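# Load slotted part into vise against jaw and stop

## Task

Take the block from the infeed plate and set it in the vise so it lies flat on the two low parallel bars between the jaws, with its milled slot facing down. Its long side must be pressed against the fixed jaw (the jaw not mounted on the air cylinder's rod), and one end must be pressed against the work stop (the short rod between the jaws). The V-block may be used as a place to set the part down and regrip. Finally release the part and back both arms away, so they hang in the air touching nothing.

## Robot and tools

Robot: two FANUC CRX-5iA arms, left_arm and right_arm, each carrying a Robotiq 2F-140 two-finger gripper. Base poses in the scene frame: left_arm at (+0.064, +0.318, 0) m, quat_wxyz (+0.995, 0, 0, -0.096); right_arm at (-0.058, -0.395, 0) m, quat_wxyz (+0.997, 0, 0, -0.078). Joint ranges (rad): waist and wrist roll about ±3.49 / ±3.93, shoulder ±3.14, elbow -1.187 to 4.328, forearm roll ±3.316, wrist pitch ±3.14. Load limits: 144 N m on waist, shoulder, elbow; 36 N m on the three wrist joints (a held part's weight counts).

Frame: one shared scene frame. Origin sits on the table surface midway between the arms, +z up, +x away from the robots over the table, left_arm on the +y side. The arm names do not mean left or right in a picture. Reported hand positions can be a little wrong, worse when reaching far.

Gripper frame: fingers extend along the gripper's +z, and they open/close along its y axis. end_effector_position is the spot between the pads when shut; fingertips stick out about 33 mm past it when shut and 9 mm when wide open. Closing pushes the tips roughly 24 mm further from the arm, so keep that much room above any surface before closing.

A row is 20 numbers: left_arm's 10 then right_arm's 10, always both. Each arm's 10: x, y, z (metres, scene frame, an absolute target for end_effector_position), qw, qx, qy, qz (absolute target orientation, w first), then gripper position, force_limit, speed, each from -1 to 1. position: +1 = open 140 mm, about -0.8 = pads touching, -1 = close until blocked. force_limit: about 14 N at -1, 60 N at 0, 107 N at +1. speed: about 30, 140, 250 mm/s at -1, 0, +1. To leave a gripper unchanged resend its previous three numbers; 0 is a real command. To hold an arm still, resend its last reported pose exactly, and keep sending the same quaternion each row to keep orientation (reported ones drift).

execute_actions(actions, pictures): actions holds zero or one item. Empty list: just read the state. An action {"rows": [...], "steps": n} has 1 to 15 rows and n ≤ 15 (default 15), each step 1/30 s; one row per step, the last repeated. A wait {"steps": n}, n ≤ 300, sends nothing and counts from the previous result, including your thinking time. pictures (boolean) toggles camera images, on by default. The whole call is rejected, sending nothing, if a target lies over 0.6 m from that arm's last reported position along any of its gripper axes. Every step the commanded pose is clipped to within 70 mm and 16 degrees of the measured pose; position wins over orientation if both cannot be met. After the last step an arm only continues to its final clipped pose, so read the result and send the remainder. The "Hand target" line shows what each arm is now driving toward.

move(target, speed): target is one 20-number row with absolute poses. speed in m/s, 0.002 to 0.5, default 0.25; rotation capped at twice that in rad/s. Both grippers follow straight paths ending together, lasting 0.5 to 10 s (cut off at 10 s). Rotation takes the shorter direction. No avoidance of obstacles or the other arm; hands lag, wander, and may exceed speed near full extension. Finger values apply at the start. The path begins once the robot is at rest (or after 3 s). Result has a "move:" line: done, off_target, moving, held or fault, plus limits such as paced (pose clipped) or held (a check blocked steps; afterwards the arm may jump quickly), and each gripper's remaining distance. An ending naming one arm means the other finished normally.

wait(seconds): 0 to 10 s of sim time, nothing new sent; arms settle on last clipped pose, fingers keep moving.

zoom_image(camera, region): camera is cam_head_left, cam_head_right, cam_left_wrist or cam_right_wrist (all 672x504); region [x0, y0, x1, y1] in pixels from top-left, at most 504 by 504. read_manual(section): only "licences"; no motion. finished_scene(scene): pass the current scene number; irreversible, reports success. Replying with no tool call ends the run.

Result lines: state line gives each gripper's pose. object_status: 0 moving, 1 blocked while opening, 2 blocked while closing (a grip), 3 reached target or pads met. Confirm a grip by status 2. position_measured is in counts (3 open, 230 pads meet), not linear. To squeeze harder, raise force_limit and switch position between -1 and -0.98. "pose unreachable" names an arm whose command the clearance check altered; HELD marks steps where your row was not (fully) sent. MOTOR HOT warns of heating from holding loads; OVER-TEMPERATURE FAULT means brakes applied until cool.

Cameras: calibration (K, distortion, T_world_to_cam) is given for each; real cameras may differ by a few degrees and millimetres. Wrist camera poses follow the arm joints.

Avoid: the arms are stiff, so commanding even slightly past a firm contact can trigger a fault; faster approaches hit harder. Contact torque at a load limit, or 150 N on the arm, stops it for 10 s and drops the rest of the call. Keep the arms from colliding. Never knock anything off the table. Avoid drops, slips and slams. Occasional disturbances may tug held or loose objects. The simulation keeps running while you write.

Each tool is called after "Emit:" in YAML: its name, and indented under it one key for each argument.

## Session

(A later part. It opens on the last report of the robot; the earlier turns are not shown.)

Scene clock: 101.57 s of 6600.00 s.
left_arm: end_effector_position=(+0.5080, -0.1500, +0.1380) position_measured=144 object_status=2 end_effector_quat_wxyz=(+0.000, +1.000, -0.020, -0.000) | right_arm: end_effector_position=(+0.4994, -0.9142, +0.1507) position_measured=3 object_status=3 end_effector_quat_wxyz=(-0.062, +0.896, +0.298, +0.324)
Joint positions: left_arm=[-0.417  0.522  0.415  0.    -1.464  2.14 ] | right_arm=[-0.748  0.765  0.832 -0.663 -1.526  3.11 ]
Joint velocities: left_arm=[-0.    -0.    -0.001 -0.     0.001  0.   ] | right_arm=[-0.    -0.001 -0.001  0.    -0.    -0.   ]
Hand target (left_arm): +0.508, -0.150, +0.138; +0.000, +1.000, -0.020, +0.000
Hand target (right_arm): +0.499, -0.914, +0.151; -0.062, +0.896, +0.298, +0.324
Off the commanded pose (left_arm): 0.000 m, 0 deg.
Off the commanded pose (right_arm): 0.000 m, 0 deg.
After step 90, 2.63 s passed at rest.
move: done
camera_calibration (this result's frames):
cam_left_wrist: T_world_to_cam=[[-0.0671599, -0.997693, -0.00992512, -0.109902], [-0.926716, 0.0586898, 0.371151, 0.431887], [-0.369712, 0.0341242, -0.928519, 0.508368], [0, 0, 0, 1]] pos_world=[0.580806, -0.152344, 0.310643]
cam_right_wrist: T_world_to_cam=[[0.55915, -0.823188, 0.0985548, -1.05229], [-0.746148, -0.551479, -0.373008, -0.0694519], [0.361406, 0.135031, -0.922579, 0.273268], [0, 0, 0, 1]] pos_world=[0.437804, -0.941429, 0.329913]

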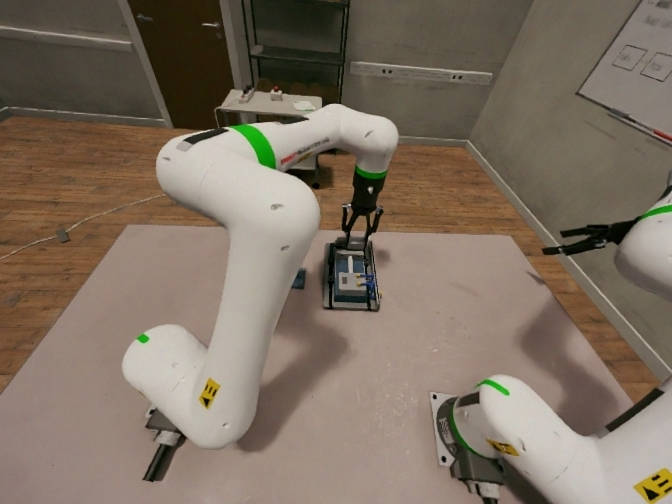

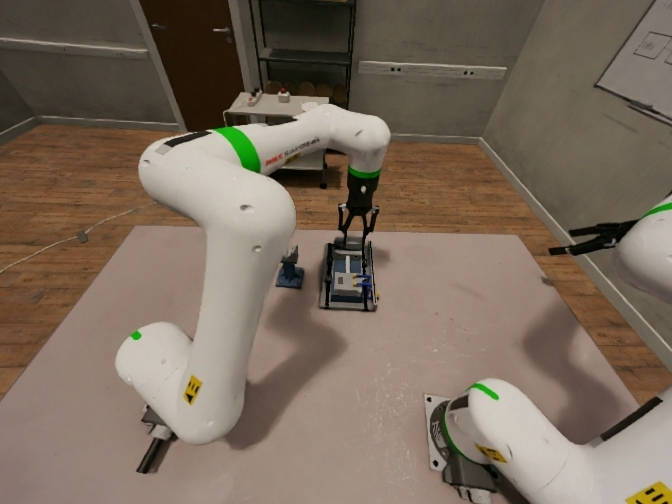

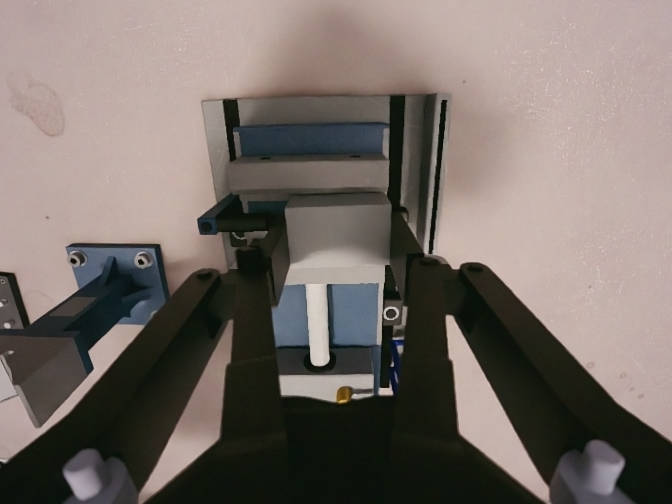

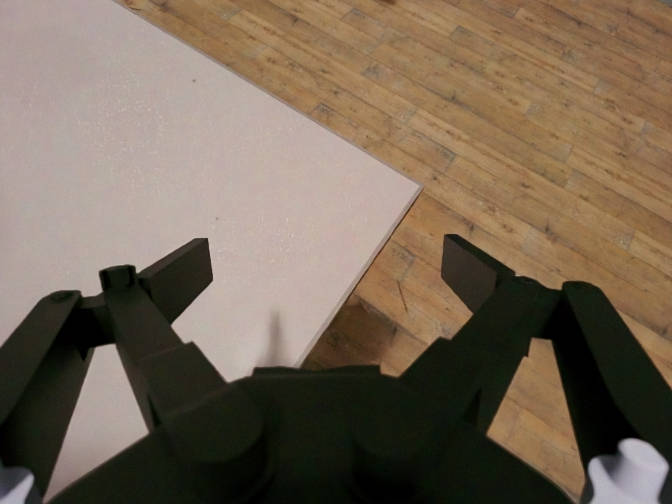

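Emit:
move:
  target: [0.508,-0.15,0.1255,0,1,-0.02,0,-1,0,0,0.4994,-0.9142,0.1507,-0.062,0.896,0.298,0.324,1,0,0]
  speed: 0.006

Emit:
move:
  target: [0.508,-0.15,0.1255,0,1,-0.02,0,0,0,-1,0.4994,-0.9142,0.1507,-0.062,0.896,0.298,0.324,1,0,0]

Emit:
move:
  target: [0.508,-0.15,0.15,0,1,-0.02,0,0,0,0,0.4994,-0.9142,0.1507,-0.062,0.896,0.298,0.324,1,0,0]
  speed: 0.1

Emit:
move:
  target: [0.51,-0.115,0.14,0,1,-0.02,0,1,0,0,0.4994,-0.9142,0.1507,-0.062,0.896,0.298,0.324,1,0,0]
  speed: 0.05

Scene clock: 108.10 s of 6600.00 s.
left_arm: end_effector_position=(+0.5080, -0.1500, +0.1255) position_measured=144 object_status=2 end_effector_quat_wxyz=(-0.000, +1.000, -0.020, +0.000) | right_arm: end_effector_position=(+0.4994, -0.9142, +0.1507) position_measured=3 object_status=3 end_effector_quat_wxyz=(-0.062, +0.896, +0.298, +0.324)
Joint positions: left_arm=[-0.417  0.526  0.391 -0.    -1.436  2.14 ] | right_arm=[-0.748  0.765  0.832 -0.663 -1.526  3.11 ]
Joint velocities: left_arm=[ 0.    -0.001  0.001  0.     0.    -0.   ] | right_arm=[-0.     0.     0.    -0.001  0.001  0.   ]
Hand target (left_arm): +0.508, -0.150, +0.126; +0.000, +1.000, -0.020, -0.000
Hand target (right_arm): +0.499, -0.914, +0.151; -0.062, +0.896, +0.298, +0.324
Off the commanded pose (left_arm): 0.000 m, 0 deg.
Off the commanded pose (right_arm): 0.000 m, 0 deg.
After step 90, 1.23 s passed at rest.
move: done
camera_calibration (this result's frames):
cam_left_wrist: T_world_to_cam=[[-0.0671599, -0.997692, -0.00996742, -0.110019], [-0.926718, 0.0586743, 0.371148, 0.43653], [-0.369707, 0.0341633, -0.92852, 0.496765], [0, 0, 0, 1]] pos_world=[0.580808, -0.15235, 0.298142]
cam_right_wrist: T_world_to_cam=[[0.559151, -0.823188, 0.0985546, -1.05229], [-0.746148, -0.551479, -0.373008, -0.0694519], [0.361406, 0.135031, -0.922579, 0.273268], [0, 0, 0, 1]] pos_world=[0.437804, -0.941429, 0.329913]

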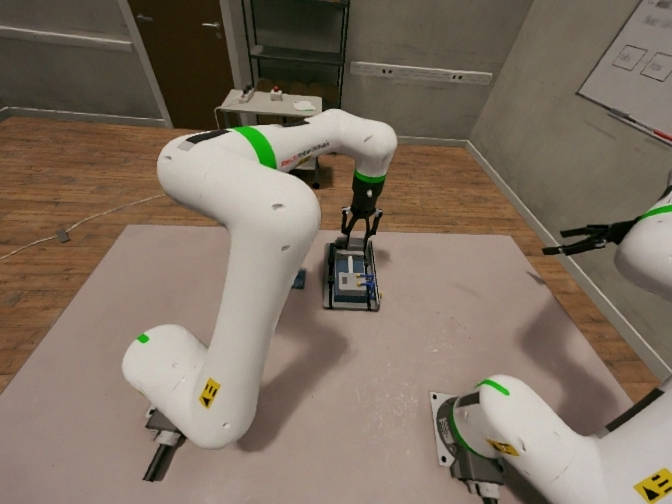

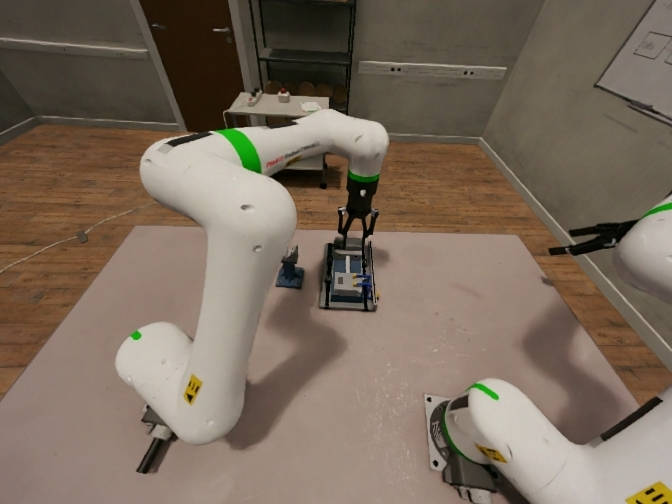

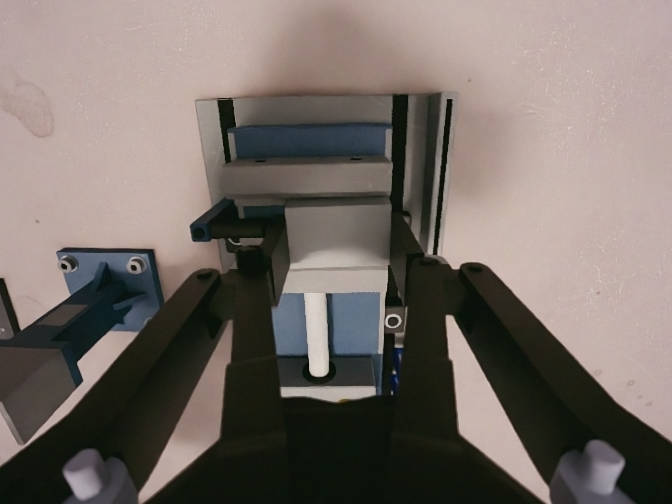

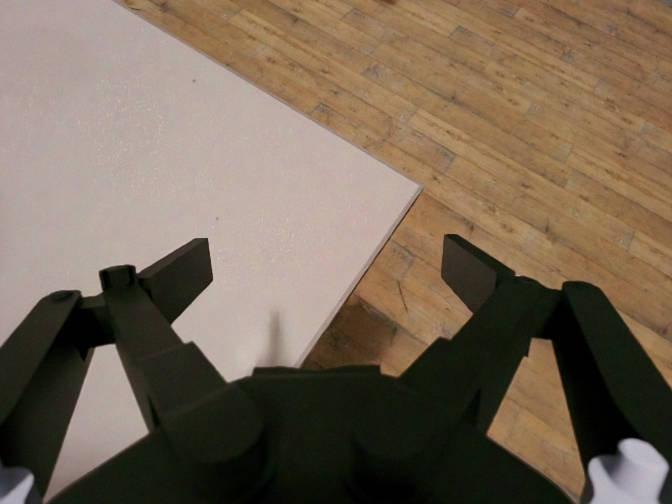

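Scene clock: 108.80 s of 6600.00 s.
left_arm: end_effector_position=(+0.5080, -0.1500, +0.1255) position_measured=129 object_status=3 end_effector_quat_wxyz=(-0.000, +1.000, -0.020, -0.000) | right_arm: end_effector_position=(+0.4994, -0.9142, +0.1507) position_measured=3 object_status=3 end_effector_quat_wxyz=(-0.062, +0.896, +0.298, +0.324)
Joint positions: left_arm=[-0.417  0.526  0.391 -0.    -1.436  2.14 ] | right_arm=[-0.748  0.765  0.832 -0.663 -1.526  3.11 ]
Joint velocities: left_arm=[ 0.    -0.    -0.001 -0.    -0.001 -0.   ] | right_arm=[ 0.    -0.001  0.     0.    -0.001 -0.   ]
Hand target (left_arm): +0.508, -0.150, +0.126; +0.000, +1.000, -0.020, +0.000
Hand target (right_arm): +0.499, -0.914, +0.151; -0.062, +0.896, +0.298, +0.324
Off the commanded pose (left_arm): 0.000 m, 0 deg.
Off the commanded pose (right_arm): 0.000 m, 0 deg.
move: done
camera_calibration (this result's frames):
cam_left_wrist: T_world_to_cam=[[-0.0671254, -0.997695, -0.0099935, -0.110033], [-0.926705, 0.0586311, 0.371189, 0.436521], [-0.369747, 0.0341772, -0.928504, 0.496753], [0, 0, 0, 1]] pos_world=[0.580813, -0.152351, 0.298105]
cam_right_wrist: T_world_to_cam=[[0.55915, -0.823188, 0.0985545, -1.05229], [-0.746148, -0.551479, -0.373008, -0.0694517], [0.361406, 0.135031, -0.922579, 0.273268], [0, 0, 0, 1]] pos_world=[0.437804, -0.941429, 0.329913]

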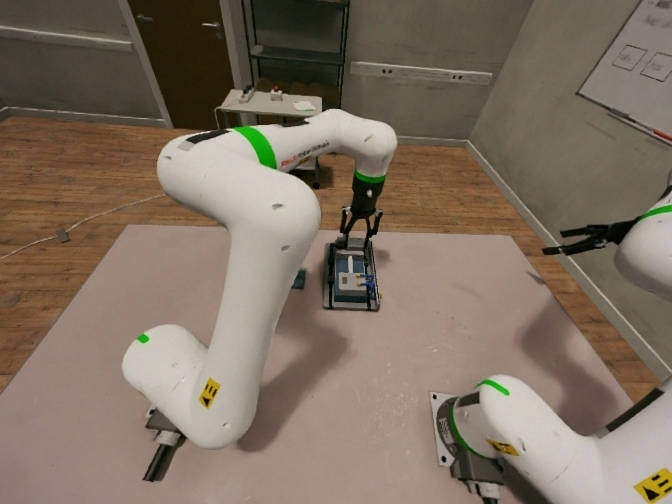

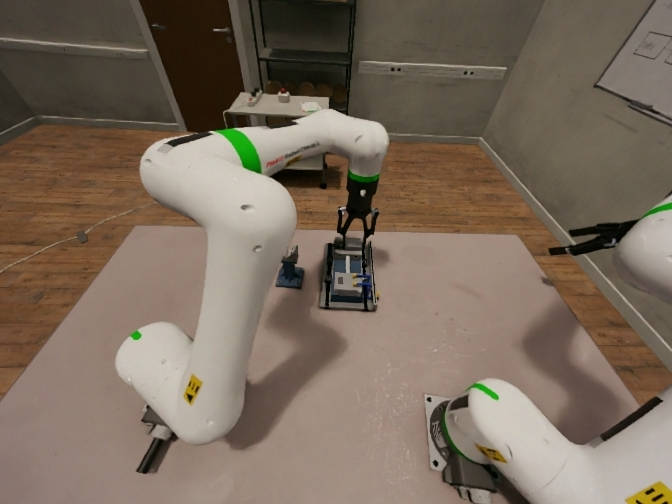

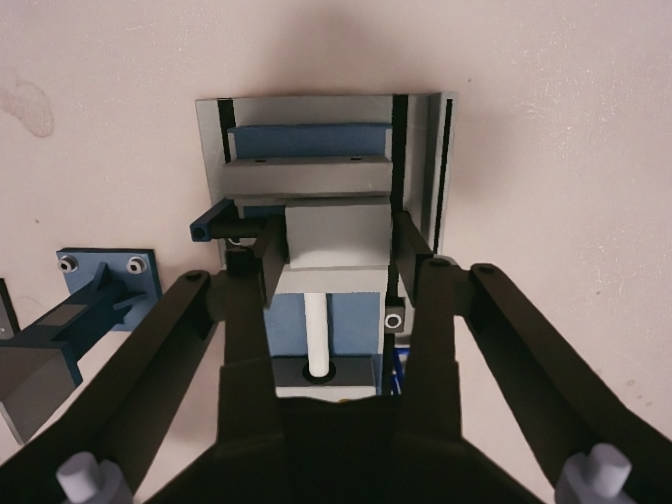

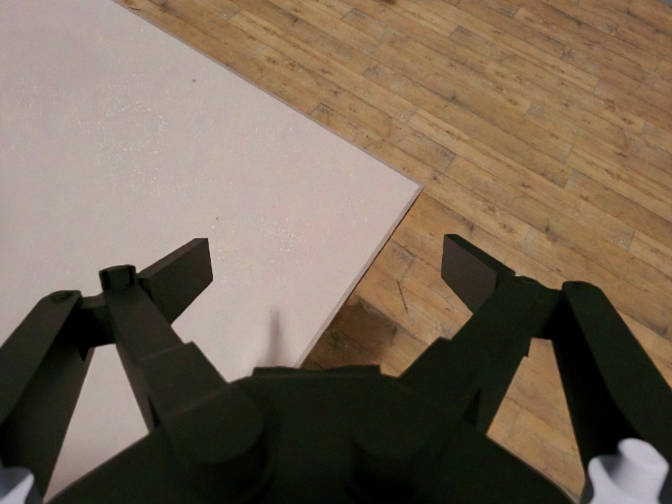

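Scene clock: 109.53 s of 6600.00 s.
left_arm: end_effector_position=(+0.5080, -0.1500, +0.1500) position_measured=129 object_status=3 end_effector_quat_wxyz=(+0.000, +1.000, -0.020, +0.000) | right_arm: end_effector_position=(+0.4994, -0.9142, +0.1507) position_measured=3 object_status=3 end_effector_quat_wxyz=(-0.062, +0.896, +0.298, +0.324)
Joint positions: left_arm=[-0.417  0.519  0.439 -0.    -1.49   2.14 ] | right_arm=[-0.748  0.765  0.832 -0.663 -1.526  3.11 ]
Joint velocities: left_arm=[-0.     0.     0.001  0.     0.    -0.   ] | right_arm=[-0.     0.    -0.001  0.    -0.    -0.   ]
Hand target (left_arm): +0.508, -0.150, +0.150; -0.000, +1.000, -0.020, +0.000
Hand target (right_arm): +0.499, -0.914, +0.151; -0.062, +0.896, +0.298, +0.324
Off the commanded pose (left_arm): 0.000 m, 0 deg.
Off the commanded pose (right_arm): 0.000 m, 0 deg.
move: done
camera_calibration (this result's frames):
cam_left_wrist: T_world_to_cam=[[-0.0670517, -0.9977, -0.00991868, -0.109868], [-0.926753, 0.0585945, 0.371073, 0.427484], [-0.369639, 0.0340732, -0.928551, 0.519528], [0, 0, 0, 1]] pos_world=[0.580843, -0.152366, 0.32269]
cam_right_wrist: T_world_to_cam=[[0.559151, -0.823187, 0.098555, -1.05229], [-0.746148, -0.551479, -0.373008, -0.069452], [0.361406, 0.135031, -0.922579, 0.273268], [0, 0, 0, 1]] pos_world=[0.437804, -0.941429, 0.329913]

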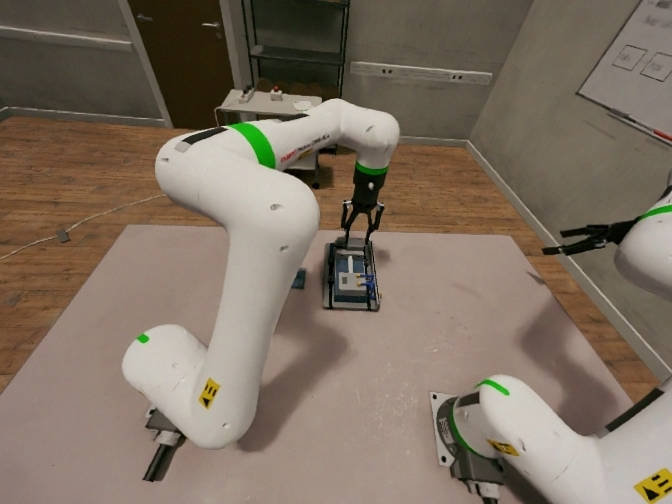

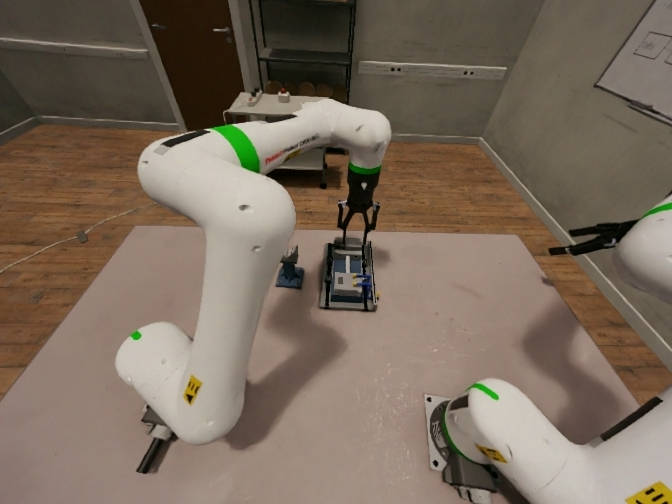

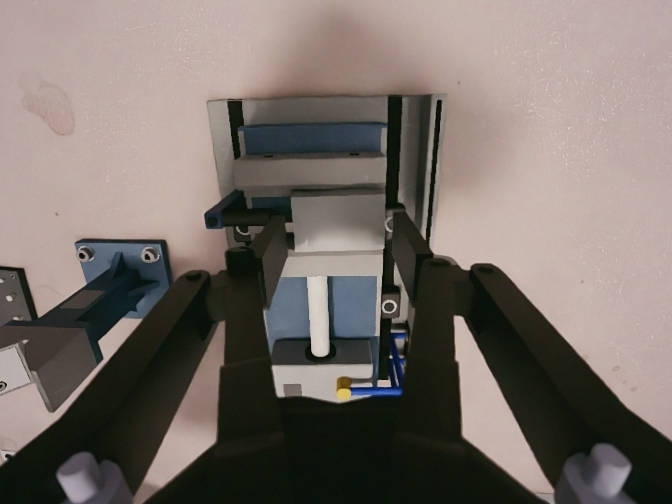

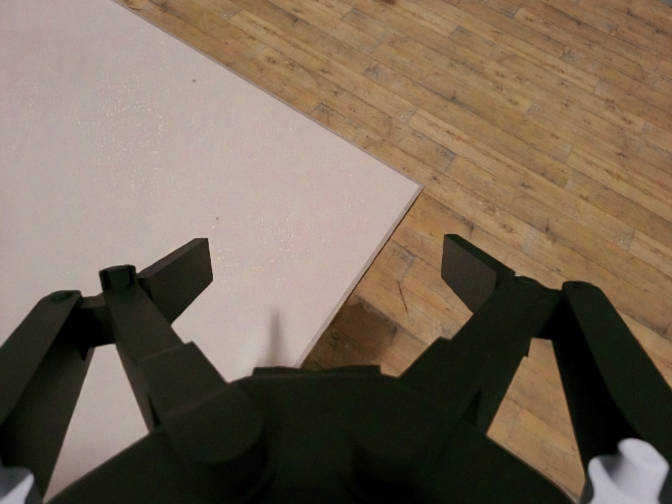

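Scene clock: 110.53 s of 6600.00 s.
left_arm: end_effector_position=(+0.5099, -0.1149, +0.1399) position_measured=3 object_status=3 end_effector_quat_wxyz=(-0.000, +1.000, -0.020, +0.000) | right_arm: end_effector_position=(+0.4994, -0.9142, +0.1507) position_measured=3 object_status=3 end_effector_quat_wxyz=(-0.062, +0.896, +0.298, +0.324)
Joint positions: left_arm=[-0.368  0.459  0.328 -0.    -1.44   2.091] | right_arm=[-0.748  0.765  0.832 -0.663 -1.526  3.11 ]
Joint velocities: left_arm=[ 0.001 -0.    -0.001 -0.     0.001 -0.   ] | right_arm=[-0.     0.001 -0.001 -0.     0.     0.   ]
Hand target (left_arm): +0.510, -0.115, +0.140; -0.000, +1.000, -0.020, -0.000
Hand target (right_arm): +0.499, -0.914, +0.151; -0.062, +0.896, +0.298, +0.324
Off the commanded pose (left_arm): 0.000 m, 0 deg.
Off the commanded pose (right_arm): 0.000 m, 0 deg.
move: done
camera_calibration (this result's frames):
cam_left_wrist: T_world_to_cam=[[-0.067225, -0.997686, -0.0101666, -0.0747159], [-0.926728, 0.0586619, 0.371126, 0.430929], [-0.369671, 0.0343706, -0.928527, 0.509703], [0, 0, 0, 1]] pos_world=[0.582753, -0.117341, 0.312585]
cam_right_wrist: T_world_to_cam=[[0.559151, -0.823187, 0.0985547, -1.05229], [-0.746148, -0.551479, -0.373008, -0.069452], [0.361406, 0.135031, -0.922579, 0.273268], [0, 0, 0, 1]] pos_world=[0.437804, -0.941429, 0.329913]

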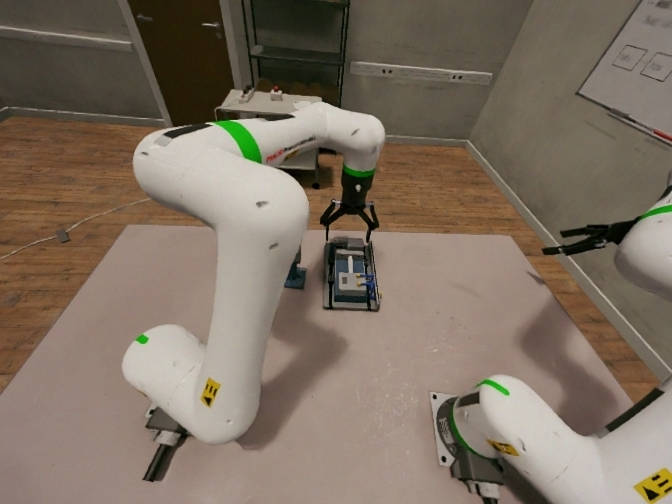

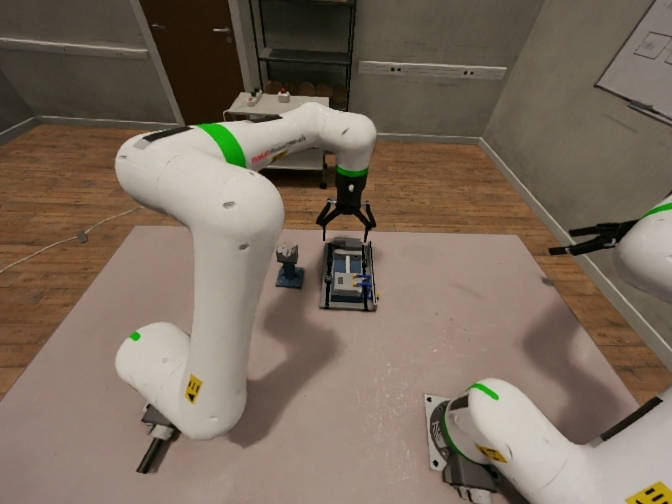

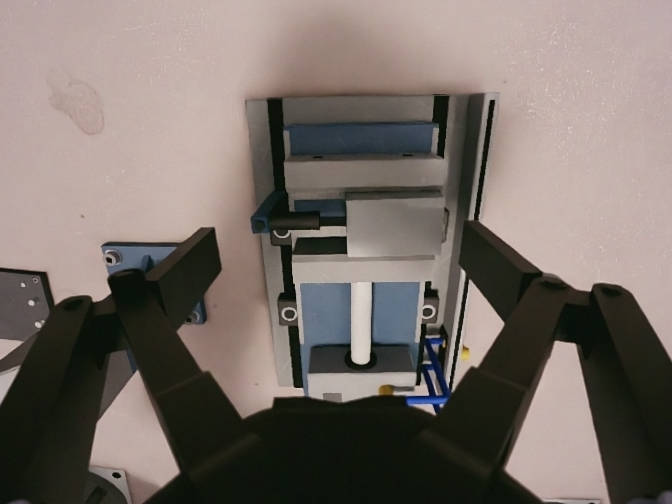

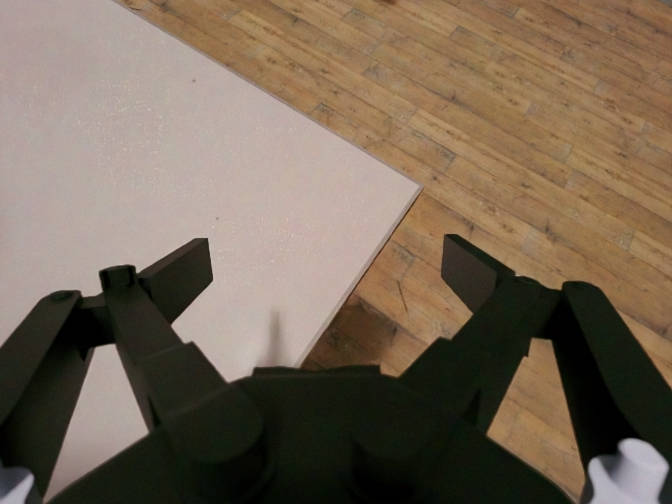

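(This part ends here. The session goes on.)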